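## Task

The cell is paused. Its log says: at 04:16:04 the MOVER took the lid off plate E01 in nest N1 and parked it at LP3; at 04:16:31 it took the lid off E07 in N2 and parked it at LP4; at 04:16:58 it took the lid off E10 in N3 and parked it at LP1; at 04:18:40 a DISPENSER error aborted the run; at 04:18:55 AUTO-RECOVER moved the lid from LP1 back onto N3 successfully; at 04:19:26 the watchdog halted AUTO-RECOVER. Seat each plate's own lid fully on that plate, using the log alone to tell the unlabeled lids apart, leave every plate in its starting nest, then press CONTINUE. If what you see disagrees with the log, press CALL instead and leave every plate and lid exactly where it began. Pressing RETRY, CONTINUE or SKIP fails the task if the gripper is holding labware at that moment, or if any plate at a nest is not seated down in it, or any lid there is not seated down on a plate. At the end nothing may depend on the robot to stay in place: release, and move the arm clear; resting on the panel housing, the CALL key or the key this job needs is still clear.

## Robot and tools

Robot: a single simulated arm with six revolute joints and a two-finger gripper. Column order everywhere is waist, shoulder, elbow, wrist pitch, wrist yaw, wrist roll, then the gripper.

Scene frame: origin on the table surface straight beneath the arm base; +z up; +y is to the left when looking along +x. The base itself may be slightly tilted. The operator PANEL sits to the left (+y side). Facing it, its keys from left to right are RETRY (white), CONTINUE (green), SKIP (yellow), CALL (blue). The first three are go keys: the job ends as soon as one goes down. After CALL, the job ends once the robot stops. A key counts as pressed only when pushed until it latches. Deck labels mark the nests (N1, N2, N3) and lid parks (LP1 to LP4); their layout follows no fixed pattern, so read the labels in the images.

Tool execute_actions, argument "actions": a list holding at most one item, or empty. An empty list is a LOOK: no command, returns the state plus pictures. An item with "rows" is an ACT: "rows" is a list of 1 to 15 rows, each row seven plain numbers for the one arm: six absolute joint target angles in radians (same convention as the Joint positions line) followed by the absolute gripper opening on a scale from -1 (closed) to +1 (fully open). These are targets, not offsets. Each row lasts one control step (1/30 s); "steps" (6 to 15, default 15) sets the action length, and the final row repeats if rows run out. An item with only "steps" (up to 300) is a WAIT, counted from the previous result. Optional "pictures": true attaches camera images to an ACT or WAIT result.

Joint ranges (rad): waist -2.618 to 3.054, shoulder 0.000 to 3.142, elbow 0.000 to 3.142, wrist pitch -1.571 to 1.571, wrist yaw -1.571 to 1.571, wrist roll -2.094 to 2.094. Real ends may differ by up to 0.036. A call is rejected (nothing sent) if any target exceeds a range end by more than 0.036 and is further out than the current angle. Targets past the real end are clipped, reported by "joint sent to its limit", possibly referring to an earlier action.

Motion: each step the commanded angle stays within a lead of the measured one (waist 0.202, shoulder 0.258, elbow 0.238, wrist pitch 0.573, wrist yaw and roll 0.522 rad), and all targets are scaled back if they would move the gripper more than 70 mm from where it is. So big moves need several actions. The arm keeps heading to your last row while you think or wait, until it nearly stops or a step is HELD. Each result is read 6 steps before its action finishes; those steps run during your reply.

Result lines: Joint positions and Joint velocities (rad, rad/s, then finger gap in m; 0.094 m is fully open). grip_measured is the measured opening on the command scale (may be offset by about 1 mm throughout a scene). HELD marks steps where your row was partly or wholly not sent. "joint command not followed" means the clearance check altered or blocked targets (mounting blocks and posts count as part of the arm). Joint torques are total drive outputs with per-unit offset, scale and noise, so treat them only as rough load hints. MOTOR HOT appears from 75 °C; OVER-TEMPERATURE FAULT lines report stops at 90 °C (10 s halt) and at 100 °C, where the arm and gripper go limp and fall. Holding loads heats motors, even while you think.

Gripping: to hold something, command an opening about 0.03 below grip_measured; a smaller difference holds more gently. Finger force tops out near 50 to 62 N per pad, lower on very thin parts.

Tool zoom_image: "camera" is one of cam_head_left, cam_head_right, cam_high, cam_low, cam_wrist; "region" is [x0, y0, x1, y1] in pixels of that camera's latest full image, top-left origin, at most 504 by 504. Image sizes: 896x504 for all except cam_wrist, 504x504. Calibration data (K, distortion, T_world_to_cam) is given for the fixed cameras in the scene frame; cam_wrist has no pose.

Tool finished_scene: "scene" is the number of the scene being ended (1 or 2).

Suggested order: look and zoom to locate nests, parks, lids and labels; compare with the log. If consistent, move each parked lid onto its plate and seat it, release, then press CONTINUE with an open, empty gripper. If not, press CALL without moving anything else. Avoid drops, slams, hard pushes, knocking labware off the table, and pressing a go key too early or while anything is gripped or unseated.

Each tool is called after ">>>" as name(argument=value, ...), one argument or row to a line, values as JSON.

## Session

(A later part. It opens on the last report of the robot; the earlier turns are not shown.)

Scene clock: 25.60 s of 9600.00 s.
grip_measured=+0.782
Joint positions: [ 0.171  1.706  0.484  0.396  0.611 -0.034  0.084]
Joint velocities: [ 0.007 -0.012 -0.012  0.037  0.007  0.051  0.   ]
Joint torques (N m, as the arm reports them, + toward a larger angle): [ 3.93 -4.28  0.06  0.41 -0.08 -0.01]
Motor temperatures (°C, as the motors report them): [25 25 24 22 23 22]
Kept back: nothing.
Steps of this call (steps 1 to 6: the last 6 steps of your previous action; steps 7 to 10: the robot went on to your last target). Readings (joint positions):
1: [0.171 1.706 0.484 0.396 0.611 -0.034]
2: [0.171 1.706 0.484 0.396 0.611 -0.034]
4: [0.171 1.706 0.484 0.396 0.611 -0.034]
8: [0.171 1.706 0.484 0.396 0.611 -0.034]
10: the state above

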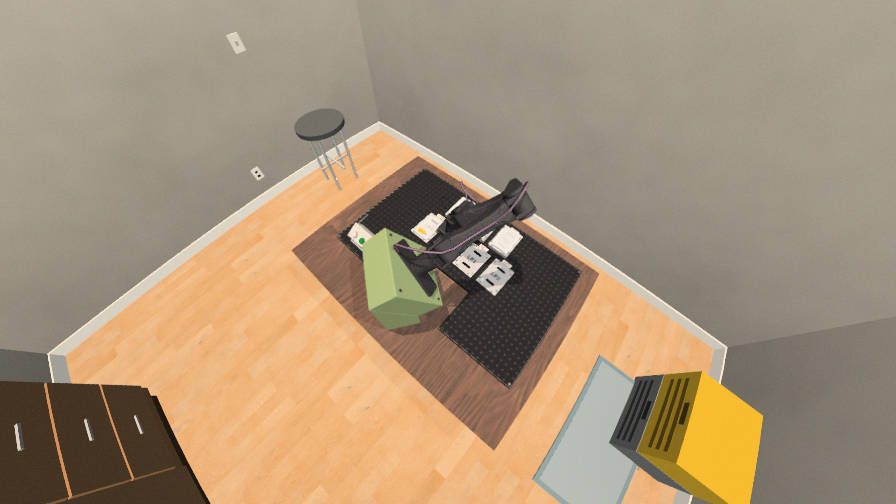

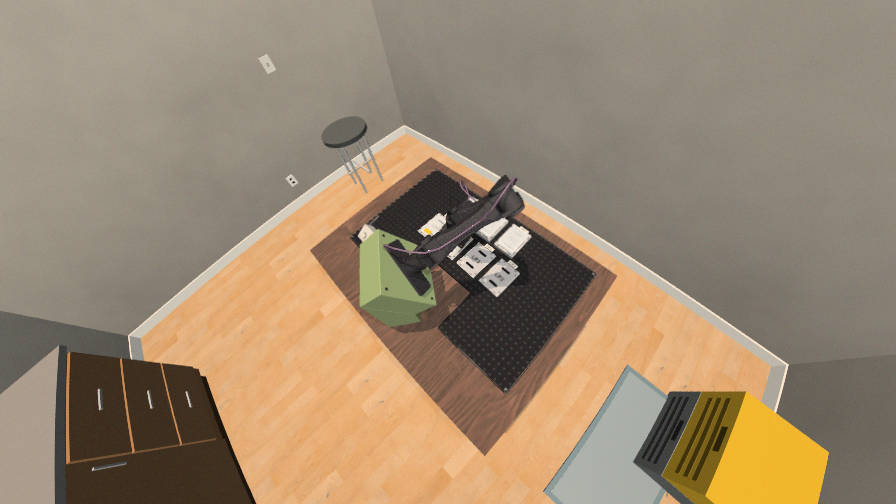

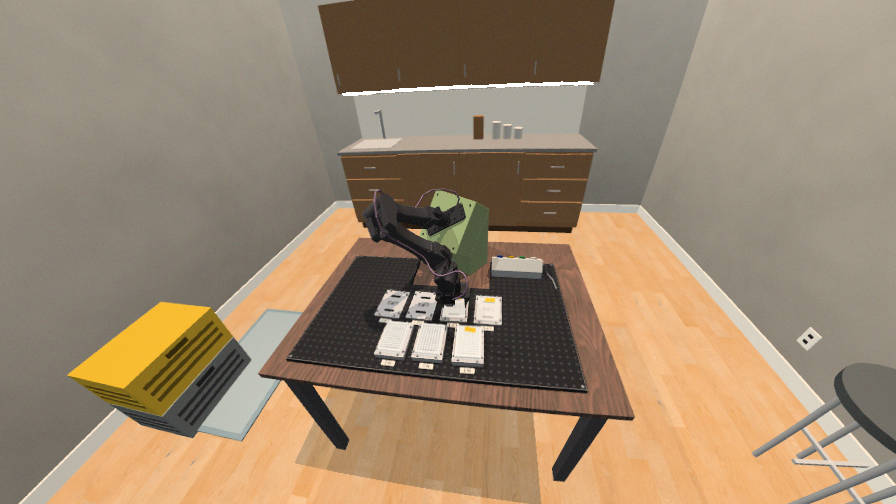

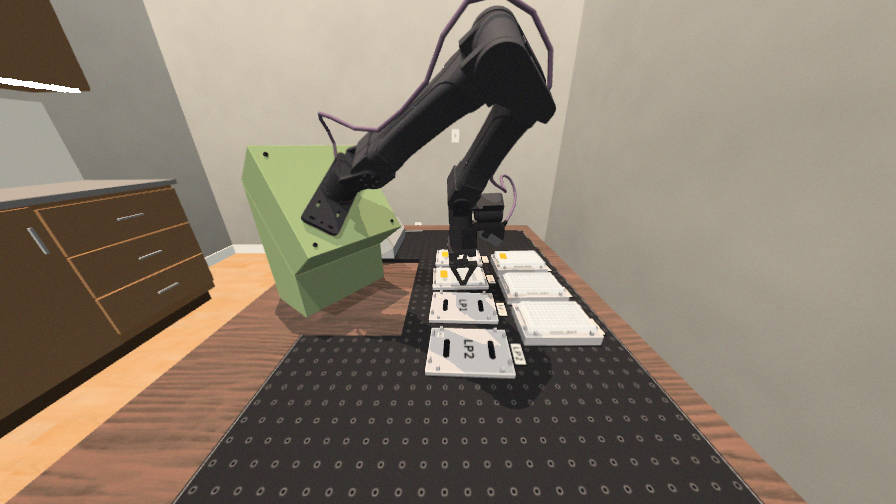

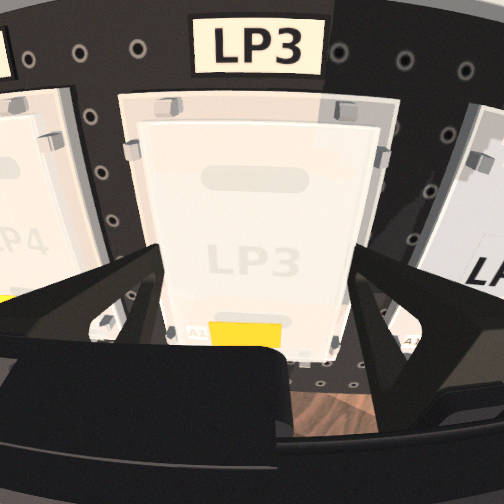

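>>> execute_actions(
  actions=[
    {"rows":[[0.19,1.68,0.48,0.38,0.615,-0.03,0.75],[0.195,1.665,0.475,0.36,0.615,-0.03,0.75],[0.2,1.65,0.47,0.345,0.62,-0.03,0.75],[0.21,1.635,0.465,0.33,0.625,-0.02,0.75],[0.22,1.62,0.46,0.315,0.63,-0.02,0.75],[0.225,1.605,0.46,0.3,0.635,-0.01,0.75],[0.23,1.59,0.455,0.285,0.64,-0.01,0.75],[0.24,1.57,0.45,0.27,0.645,0,0.75],[0.25,1.55,0.45,0.25,0.65,0.01,0.75],[0.26,1.525,0.445,0.22,0.655,0.02,0.75]],"steps":15},
  ],
)

>>> execute_actions(
  actions=[
    {"steps":20},
  ],
  pictures=true,
)

Scene clock: 26.47 s of 9600.00 s.
grip_measured=+0.782
Joint positions: [ 0.215  1.606  0.475  0.309  0.626 -0.017  0.084]
Joint velocities: [ 0.256 -0.569 -0.051 -0.403  0.066  0.11  -0.   ]
Joint torques (N m, as the arm reports them, + toward a larger angle): [ 5.87 -7.63 -1.92  0.4   0.01  0.08]
Motor temperatures (°C, as the motors report them): [25 25 24 22 23 22]
Steps of this call (steps 1 to 15: the robot went on to your last target; steps 16 to 17: nothing new was sent; steps 18 to 26: the first 9 steps of this action). Readings (joint positions):
18: [0.172 1.706 0.484 0.396 0.611 -0.034]
19: [0.173 1.703 0.484 0.393 0.611 -0.034]
21: [0.179 1.686 0.484 0.374 0.611 -0.032]
25: [0.207 1.626 0.477 0.321 0.622 -0.022]
26: the state above

Scene clock: 27.13 s of 9600.00 s.
grip_measured=+0.782
Joint positions: [0.244 1.54  0.472 0.231 0.647 0.013 0.084]
Joint velocities: [-0.007 -0.002  0.012  0.007 -0.051  0.022 -0.001]
Joint torques (N m, as the arm reports them, + toward a larger angle): [ 5.36 -6.77 -1.78  0.34  0.04  0.09]
Motor temperatures (°C, as the motors report them): [25 25 24 22 23 22]
Kept back: nothing.
Steps of this call (steps 1 to 6: the last 6 steps of your previous action; steps 7 to 20: the robot went on to your last target). Readings (joint positions):
1: [0.225 1.586 0.474 0.295 0.630 -0.012]
2: [0.233 1.566 0.472 0.282 0.633 -0.007]
4: [0.242 1.544 0.472 0.269 0.638 0.001]
8: [0.244 1.540 0.472 0.248 0.644 0.008]
20: the state above

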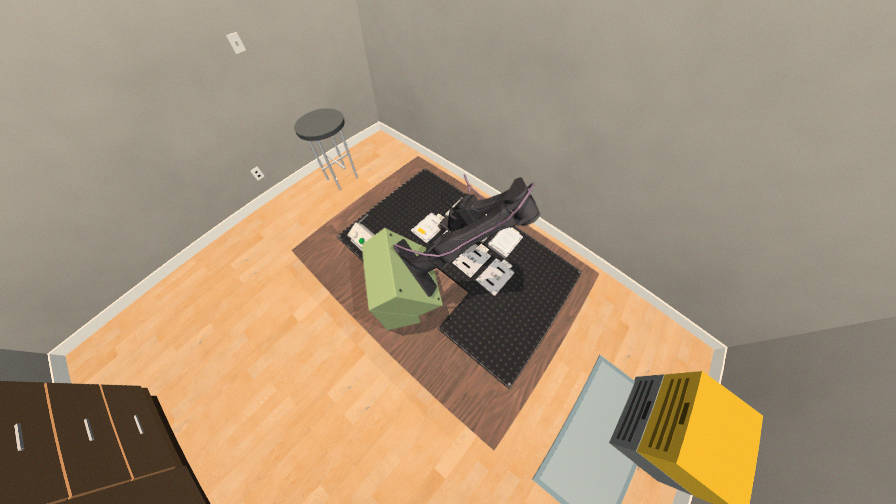

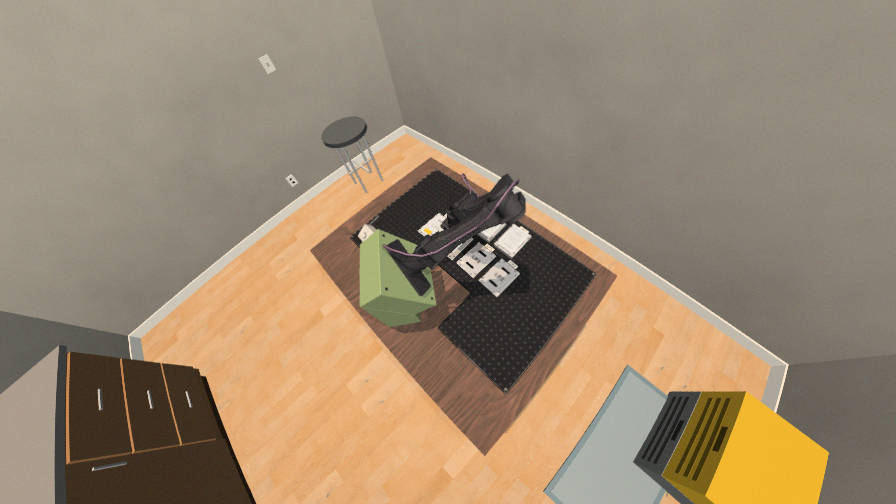

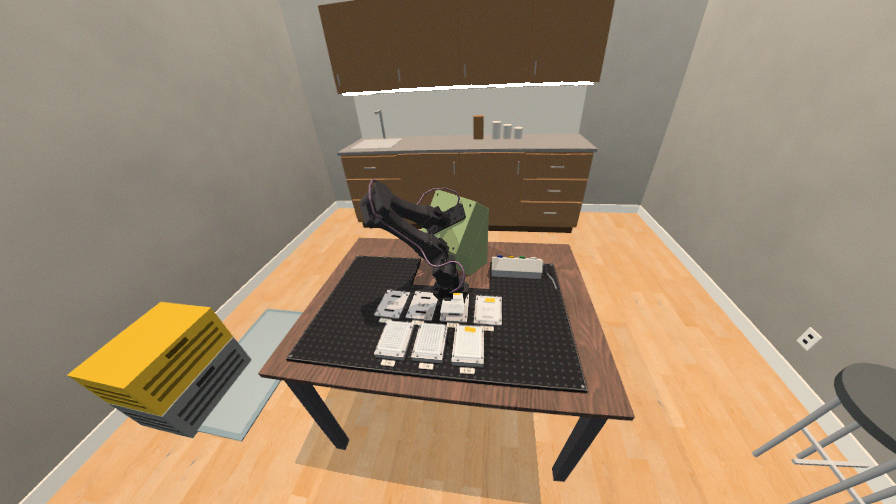

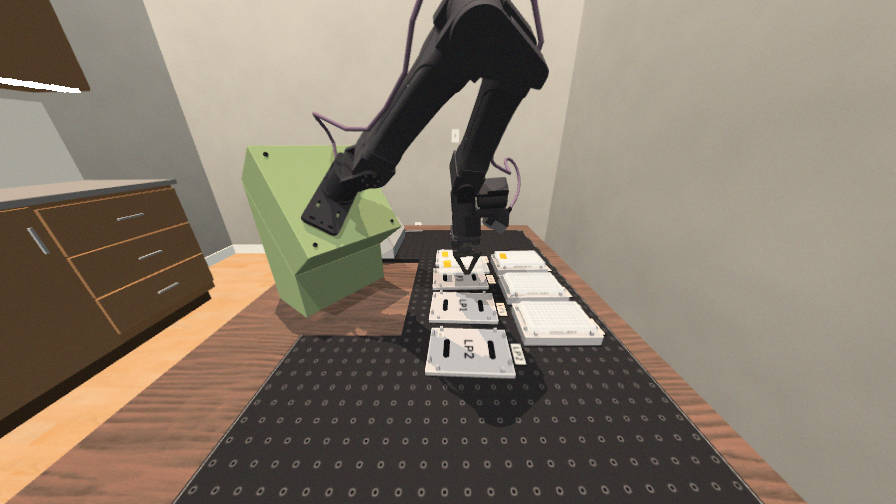

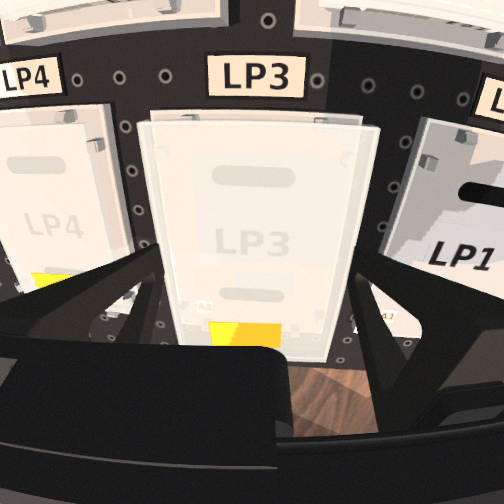

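>>> execute_actions(
  actions=[
    {"rows":[[0.26,1.52,0.53,0.19,0.65,0.01,0.75],[0.26,1.52,0.57,0.16,0.65,0.01,0.75],[0.26,1.52,0.61,0.12,0.65,0.01,0.75],[0.255,1.52,0.65,0.08,0.645,0,0.75],[0.25,1.52,0.69,0.05,0.64,0,0.75],[0.245,1.53,0.73,0.02,0.635,0,0.75],[0.24,1.54,0.77,-0.01,0.63,-0.01,0.75],[0.235,1.55,0.81,-0.04,0.625,-0.01,0.75],[0.23,1.56,0.85,-0.07,0.62,-0.02,0.75],[0.22,1.57,0.89,-0.1,0.615,-0.02,0.75],[0.21,1.58,0.93,-0.13,0.61,-0.03,0.75],[0.2,1.59,0.97,-0.16,0.605,-0.03,0.75],[0.19,1.6,1.01,-0.19,0.6,-0.04,0.75],[0.18,1.61,1.05,-0.22,0.6,-0.04,0.75],[0.17,1.62,1.09,-0.25,0.595,-0.05,0.75]],"steps":15},
  ],
)

>>> execute_actions(
  actions=[
    {"rows":[[0.165,1.62,1.13,-0.28,0.59,-0.05,0.75],[0.16,1.625,1.17,-0.31,0.59,-0.06,0.75],[0.155,1.63,1.2,-0.33,0.585,-0.06,0.75],[0.15,1.64,1.23,-0.35,0.58,-0.07,0.75],[0.14,1.65,1.26,-0.37,0.58,-0.07,0.75],[0.135,1.66,1.29,-0.39,0.575,-0.075,0.75],[0.13,1.67,1.31,-0.4,0.575,-0.075,0.75],[0.12,1.68,1.31,-0.41,0.575,-0.075,0.75],[0.11,1.695,1.31,-0.41,0.575,-0.075,0.75]],"steps":15},
  ],
)

>>> execute_actions(
  actions=[
    {"steps":25},
  ],
  pictures=true,
)

>>> zoom_image(
  camera="cam_low",
  region=[480, 210, 620, 330],
)

>>> zoom_image(
  camera="cam_high",
  region=[370, 290, 490, 380],
)

Scene clock: 28.60 s of 9600.00 s.
grip_measured=+0.782
Joint positions: [0.242 1.54  0.758 0.041 0.64  0.003 0.084]
Joint velocities: [-0.056 -0.012  1.267 -0.637 -0.051 -0.066  0.   ]
Joint torques (N m, as the arm reports them, + toward a larger angle): [ 4.16 -5.16  3.25  0.41 -0.1  -0.07]
Motor temperatures (°C, as the motors report them): [25 26 24 22 23 22]
Steps of this call (steps 1 to 15: the robot went on to your last target; steps 16 to 35: nothing new was sent; steps 36 to 44: the first 9 steps of this action). Readings (joint positions):
36: [0.244 1.540 0.476 0.223 0.647 0.013]
37: [0.244 1.540 0.489 0.203 0.647 0.013]
39: [0.244 1.540 0.544 0.152 0.647 0.012]
43: [0.243 1.540 0.714 0.062 0.643 0.006]
44: the state above

Scene clock: 29.10 s of 9600.00 s.
grip_measured=+0.782
Joint positions: [ 0.129  1.645  1.284 -0.318  0.593 -0.058  0.084]
Joint velocities: [-0.164  0.168  0.359 -0.256 -0.125 -0.007  0.   ]
Joint torques (N m, as the arm reports them, + toward a larger angle): [ 4.8  -6.32  3.78  0.08 -0.14 -0.09]
Motor temperatures (°C, as the motors report them): [25 26 24 22 23 22]
Steps of this call (steps 1 to 6: the last 6 steps of your previous action; steps 7 to 15: the first 9 steps of this action). Readings (joint positions):
7: [0.182 1.587 1.045 -0.135 0.616 -0.025]
8: [0.172 1.597 1.082 -0.166 0.613 -0.030]
10: [0.157 1.611 1.151 -0.223 0.606 -0.040]
14: [0.135 1.638 1.268 -0.308 0.595 -0.055]
15: the state above

Scene clock: 29.93 s of 9600.00 s.
grip_measured=+0.782
Joint positions: [ 0.107  1.683  1.296 -0.4    0.585 -0.067  0.084]
Joint velocities: [-0.017 -0.007 -0.012 -0.007 -0.037  0.066  0.   ]
Joint torques (N m, as the arm reports them, + toward a larger angle): [ 5.77 -8.93  4.52  0.3  -0.14 -0.08]
Motor temperatures (°C, as the motors report them): [25 26 24 22 23 22]
Kept back: nothing.
Steps of this call (steps 1 to 6: the last 6 steps of your previous action; steps 7 to 25: the robot went on to your last target). Readings (joint positions):
1: [0.122 1.650 1.293 -0.325 0.592 -0.059]
2: [0.116 1.655 1.296 -0.333 0.592 -0.061]
4: [0.108 1.666 1.296 -0.355 0.592 -0.063]
8: [0.107 1.682 1.296 -0.387 0.587 -0.066]
25: the state above

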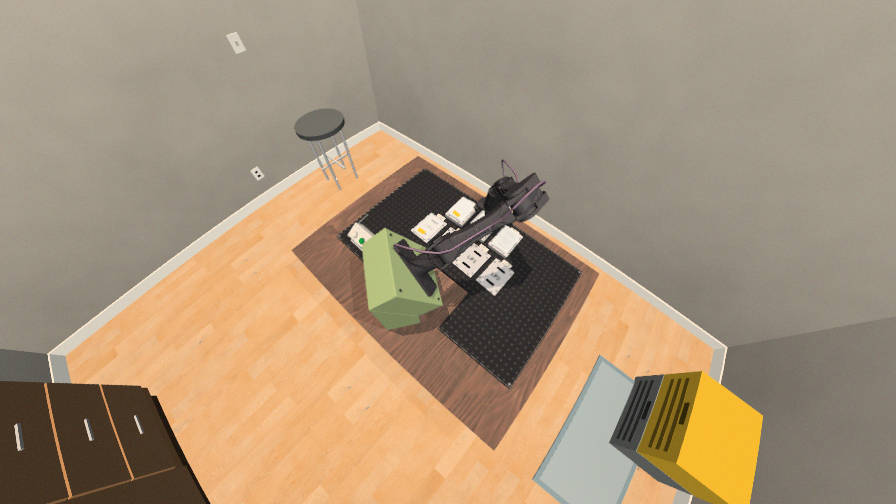

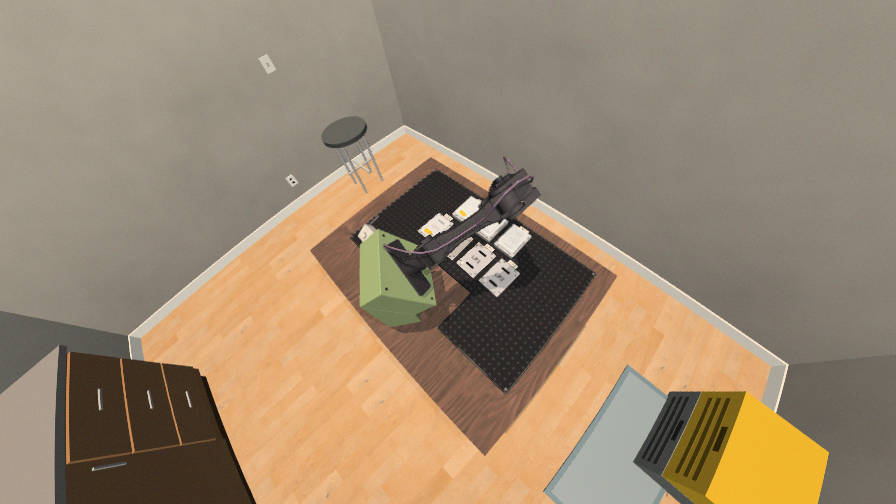

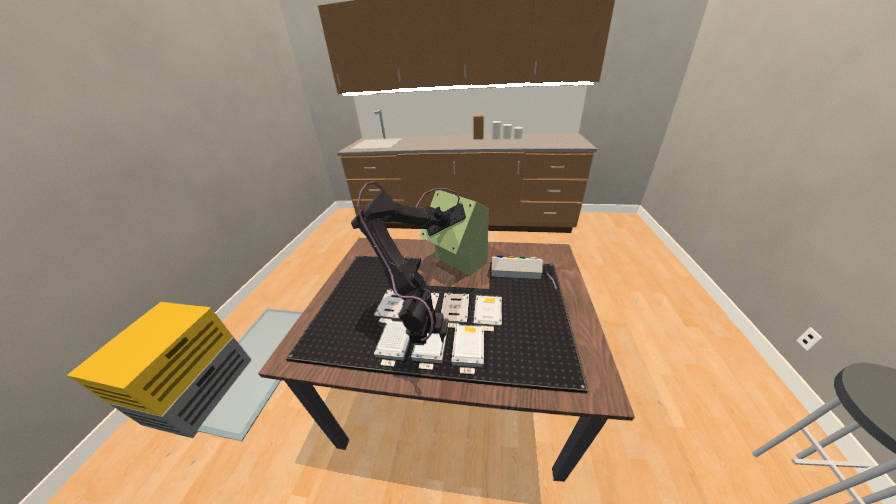

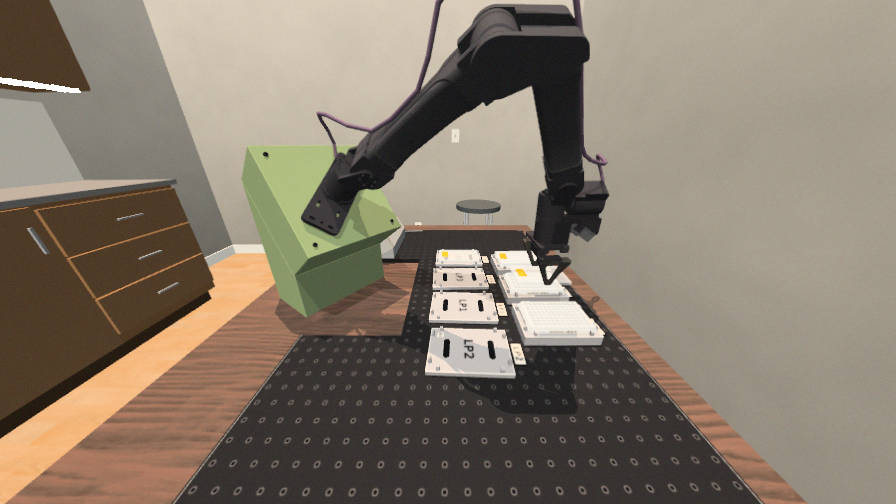

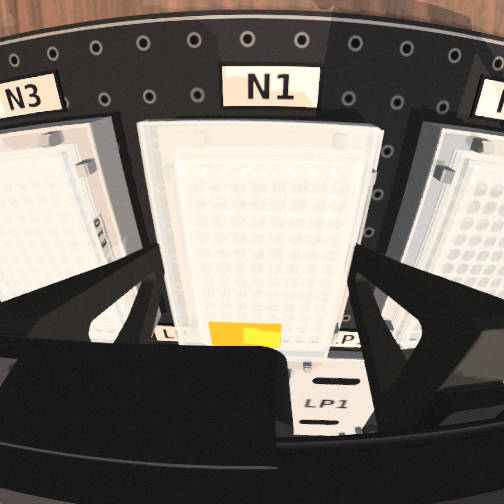

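Region (480, 210, 620, 330) of cam_low's 896x504 image, scaled by 3.600, with more detail than that image has; it fills the top 432 rows of this view, and the rest is white.

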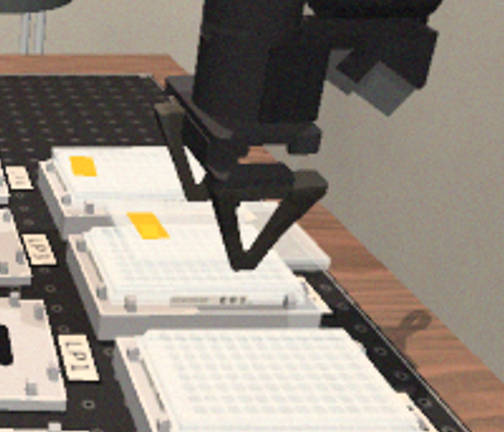

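Region (370, 290, 490, 380) of cam_high's 896x504 image, scaled by 4.200, with more detail than that image has; it fills the top 378 rows of this view, and the rest is white.

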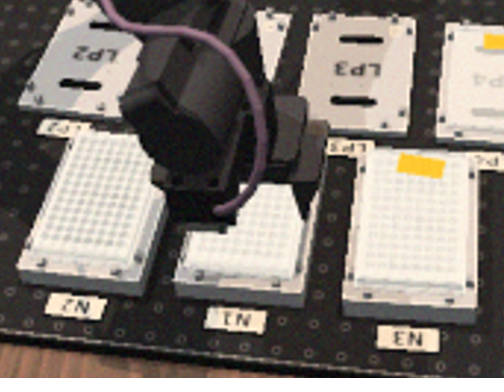

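>>> execute_actions(
  actions=[
    {"rows":[[0.1,1.665,1.27,-0.38,0.57,-0.08,0.75],[0.095,1.66,1.255,-0.365,0.57,-0.085,0.75],[0.09,1.655,1.24,-0.35,0.565,-0.09,0.75],[0.085,1.65,1.225,-0.335,0.56,-0.09,0.75],[0.078,1.65,1.205,-0.315,0.557,-0.09,0.75]],"steps":15},
  ],
)

>>> execute_actions(
  actions=[
    {"steps":20},
  ],
  pictures=true,
)

>>> zoom_image(
  camera="cam_low",
  region=[480, 230, 600, 320],
)

>>> zoom_image(
  camera="cam_high",
  region=[390, 310, 470, 370],
)

Scene clock: 30.93 s of 9600.00 s.
grip_measured=+0.782
Joint positions: [ 0.078  1.671  1.226 -0.339  0.572 -0.083  0.084]
Joint velocities: [-0.007 -0.017 -0.007  0.095 -0.037 -0.081 -0.   ]
Joint torques (N m, as the arm reports them, + toward a larger angle): [  5.29 -11.66   1.21   0.42  -0.16  -0.05]
Motor temperatures (°C, as the motors report them): [25 26 24 22 23 22]
Steps of this call (steps 1 to 15: the robot went on to your last target; steps 16 to 21: nothing new was sent; steps 22 to 30: the first 9 steps of this action). Readings (joint positions):
22: [0.106 1.683 1.296 -0.399 0.585 -0.068]
23: [0.105 1.683 1.293 -0.394 0.584 -0.070]
25: [0.099 1.678 1.275 -0.373 0.579 -0.074]
29: [0.080 1.671 1.229 -0.347 0.573 -0.080]
30: the state above

Scene clock: 31.60 s of 9600.00 s.
grip_measured=+0.782
Joint positions: [ 0.078  1.671  1.226 -0.332  0.572 -0.084  0.084]
Joint velocities: [-0.002 -0.012 -0.022  0.066 -0.022 -0.007 -0.001]
Joint torques (N m, as the arm reports them, + toward a larger angle): [  5.26 -11.65   1.17   0.51  -0.18  -0.07]
Motor temperatures (°C, as the motors report them): [25 26 24 22 23 22]
Kept back: nothing.
Steps of this call (steps 1 to 6: the last 6 steps of your previous action; steps 7 to 15: the robot went on to your last target; steps 16 to 20: nothing new was sent). Readings (joint positions):
1: [0.078 1.671 1.226 -0.336 0.572 -0.083]
2: [0.078 1.671 1.226 -0.333 0.572 -0.083]
4: [0.078 1.671 1.226 -0.332 0.572 -0.083]
8: [0.078 1.671 1.226 -0.332 0.572 -0.084]
20: the state above
The arm was judged still, so your last target was given up. Only a new action makes it travel on or press farther. Fingers that are still opening or closing keep moving.

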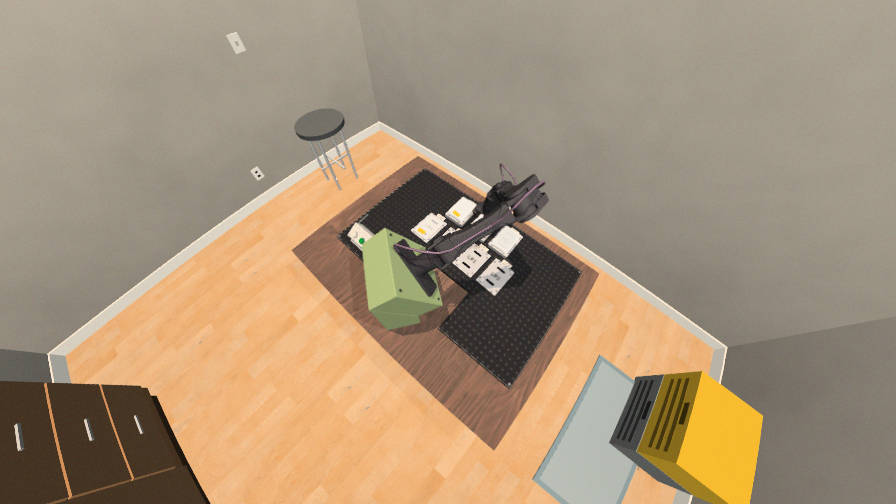

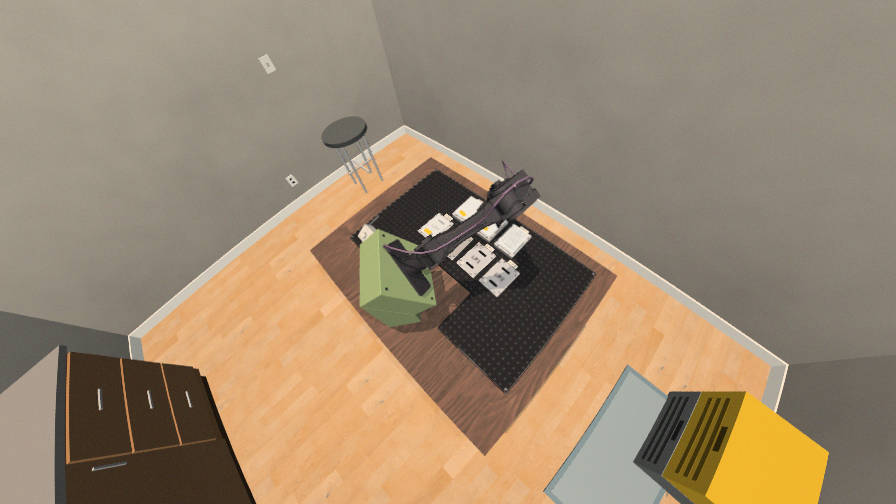

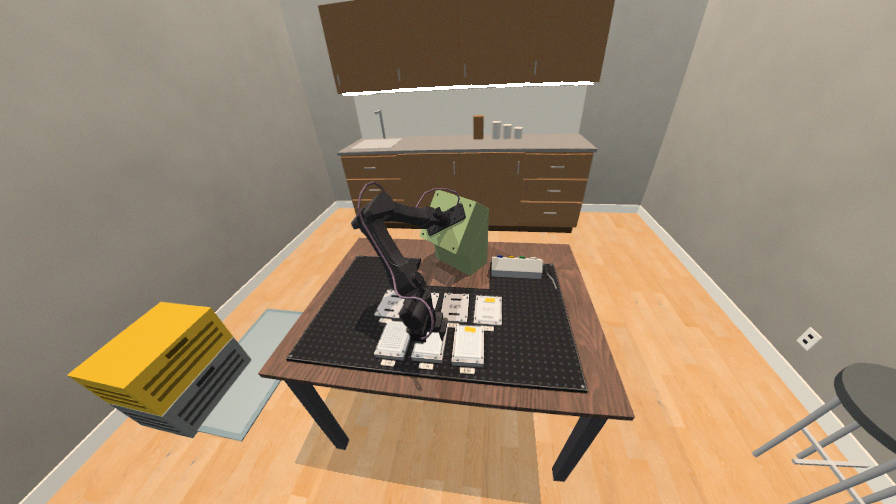

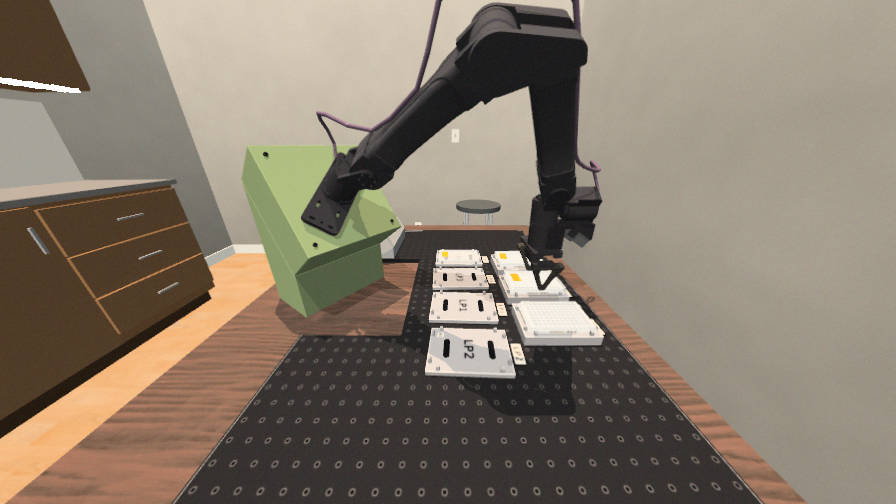

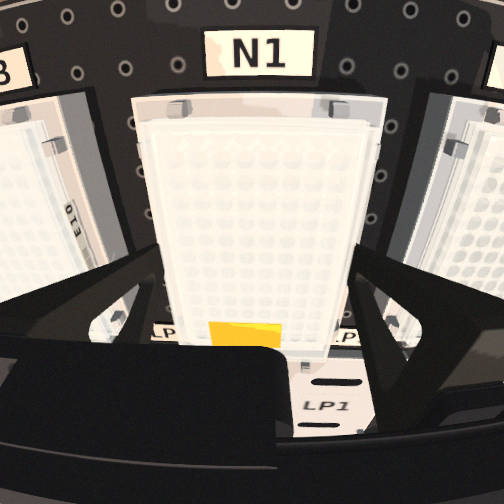

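Region (480, 230, 600, 320) of cam_low's 896x504 image, scaled by 4.200, with more detail than that image has; it fills the top 378 rows of this view, and the rest is white.

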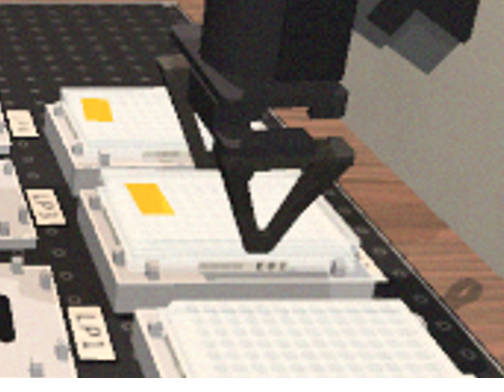

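Region (390, 310, 470, 370) of cam_high's 896x504 image, scaled by 6.300, with more detail than that image has; it fills the top 378 rows of this view, and the rest is white.

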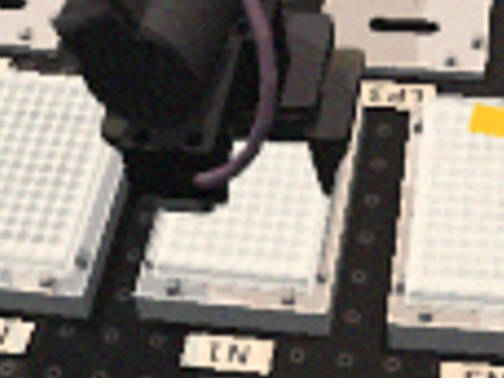

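>>> execute_actions(
  actions=[
    {"rows":[[0.074,1.68,1.205,-0.31,0.555,-0.09,0.75],[0.072,1.685,1.203,-0.305,0.555,-0.09,0.75],[0.07,1.69,1.2,-0.3,0.552,-0.09,0.75],[0.067,1.695,1.198,-0.295,0.55,-0.09,0.75],[0.064,1.70,1.197,-0.29,0.55,-0.09,0.75]],"steps":15},
  ],
)

>>> execute_actions(
  actions=[
    {"steps":15},
  ],
  pictures=true,
)

>>> zoom_image(
  camera="cam_low",
  region=[480, 230, 600, 320],
)

>>> zoom_image(
  camera="cam_high",
  region=[390, 310, 470, 370],
)

Scene clock: 32.43 s of 9600.00 s.
grip_measured=+0.782
Joint positions: [ 0.07   1.675  1.226 -0.324  0.562 -0.088  0.084]
Joint velocities: [ 0.002 -0.002  0.002 -0.051  0.081  0.022  0.   ]
Joint torques (N m, as the arm reports them, + toward a larger angle): [ 4.76 -7.79  0.49  0.66 -0.14 -0.03]
Motor temperatures (°C, as the motors report them): [25 27 24 22 23 22]
Steps of this call (steps 1 to 16: nothing new was sent; steps 17 to 25: the first 9 steps of this action). Readings (joint positions):
17: [0.078 1.671 1.226 -0.332 0.571 -0.084]
18: [0.078 1.671 1.226 -0.331 0.571 -0.084]
20: [0.075 1.671 1.226 -0.329 0.567 -0.084]
24: [0.070 1.675 1.226 -0.324 0.562 -0.087]
25: the state above

Scene clock: 32.93 s of 9600.00 s.
grip_measured=+0.782
Joint positions: [ 0.07   1.675  1.226 -0.324  0.562 -0.088  0.084]
Joint velocities: [-0.007 -0.012  0.012 -0.007 -0.007 -0.081 -0.   ]
Joint torques (N m, as the arm reports them, + toward a larger angle): [ 4.76 -7.78  0.45  0.66 -0.15 -0.02]
Motor temperatures (°C, as the motors report them): [25 27 24 22 23 22]
Kept back: nothing.
Steps of this call (steps 1 to 6: the last 6 steps of your previous action; steps 7 to 15: the robot went on to your last target). Readings (joint positions):
1: [0.070 1.675 1.226 -0.324 0.562 -0.088]
2: [0.070 1.675 1.226 -0.324 0.562 -0.088]
4: [0.070 1.675 1.226 -0.324 0.562 -0.088]
8: [0.070 1.675 1.226 -0.324 0.562 -0.088]
15: the state above
The arm was judged still, so your last target was given up. Only a new action makes it travel on or press farther. Fingers that are still opening or closing keep moving.

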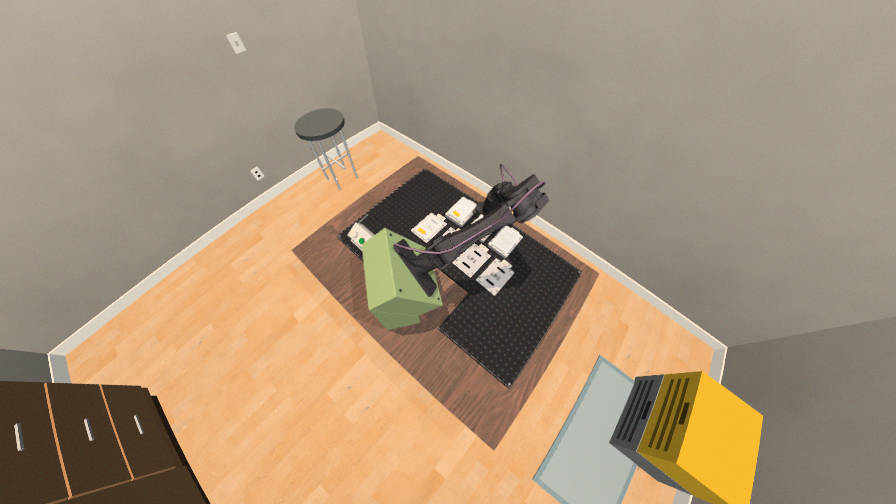

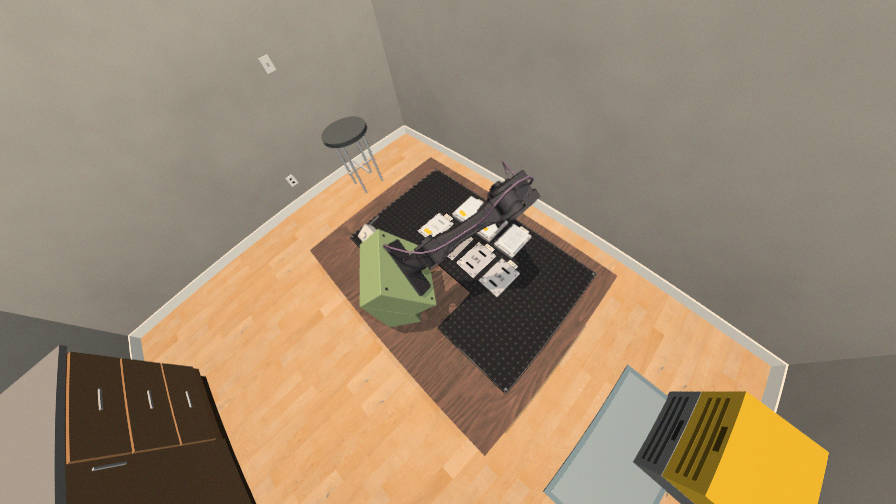

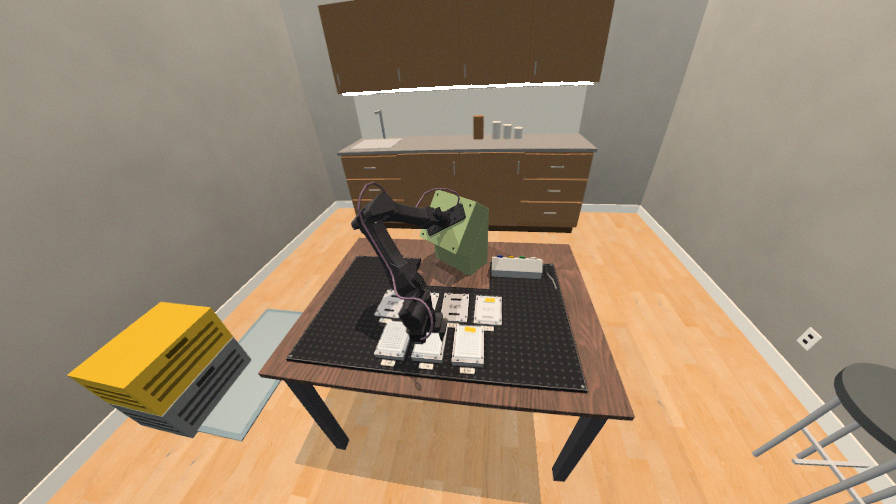

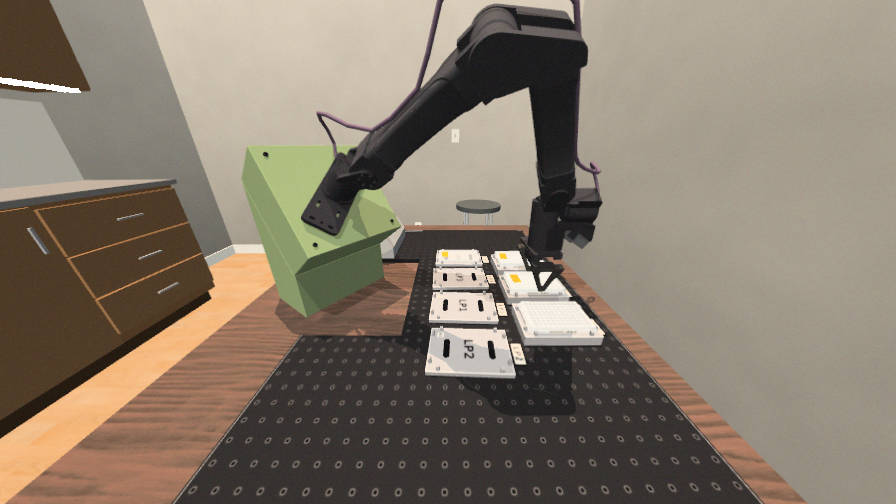

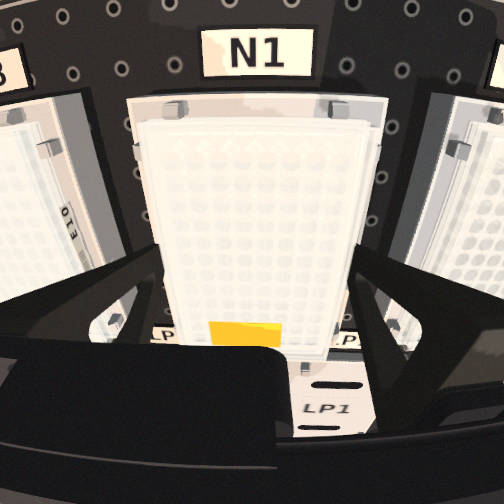

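Region (480, 230, 600, 320) of cam_low's 896x504 image, scaled by 4.200, with more detail than that image has; it fills the top 378 rows of this view, and the rest is white.

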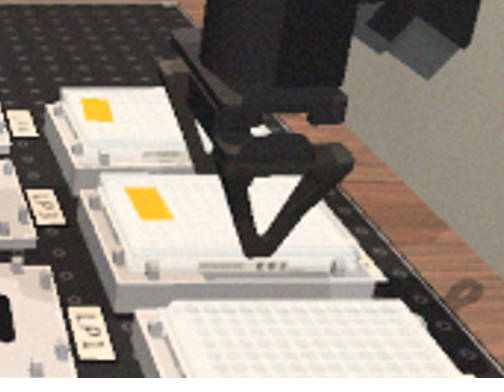

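Region (390, 310, 470, 370) of cam_high's 896x504 image, scaled by 6.300, with more detail than that image has; it fills the top 378 rows of this view, and the rest is white.

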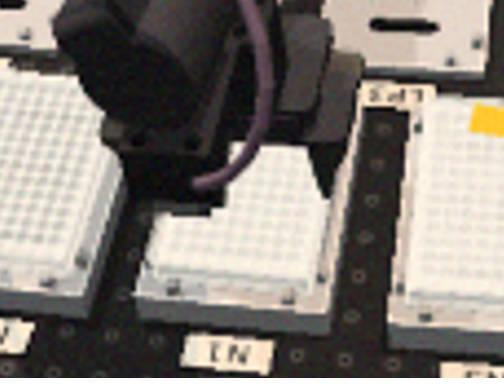

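>>> zoom_image(
  camera="cam_wrist",
  region=[110, 80, 410, 260],
)

>>> zoom_image(
  camera="cam_low",
  region=[495, 250, 580, 310],
)

Region (110, 80, 410, 260) of cam_wrist's 504x504 image, scaled by 1.680, with more detail than that image has; it fills the top 302 rows of this view, and the rest is white.

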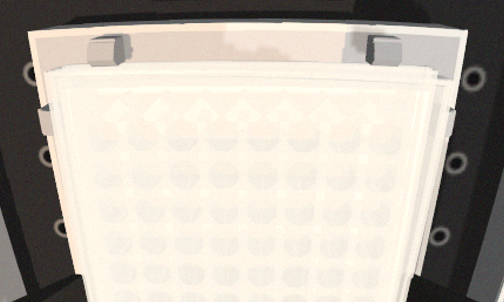

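Region (495, 250, 580, 310) of cam_low's 896x504 image, scaled by 5.929, with more detail than that image has; it fills the top 356 rows of this view, and the rest is white.

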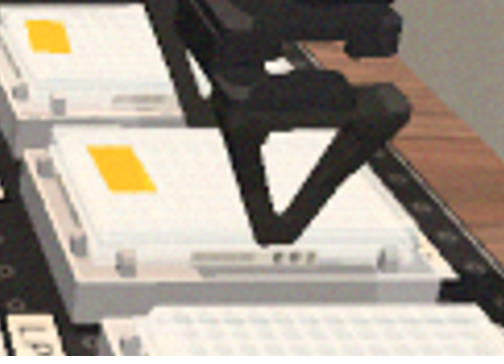

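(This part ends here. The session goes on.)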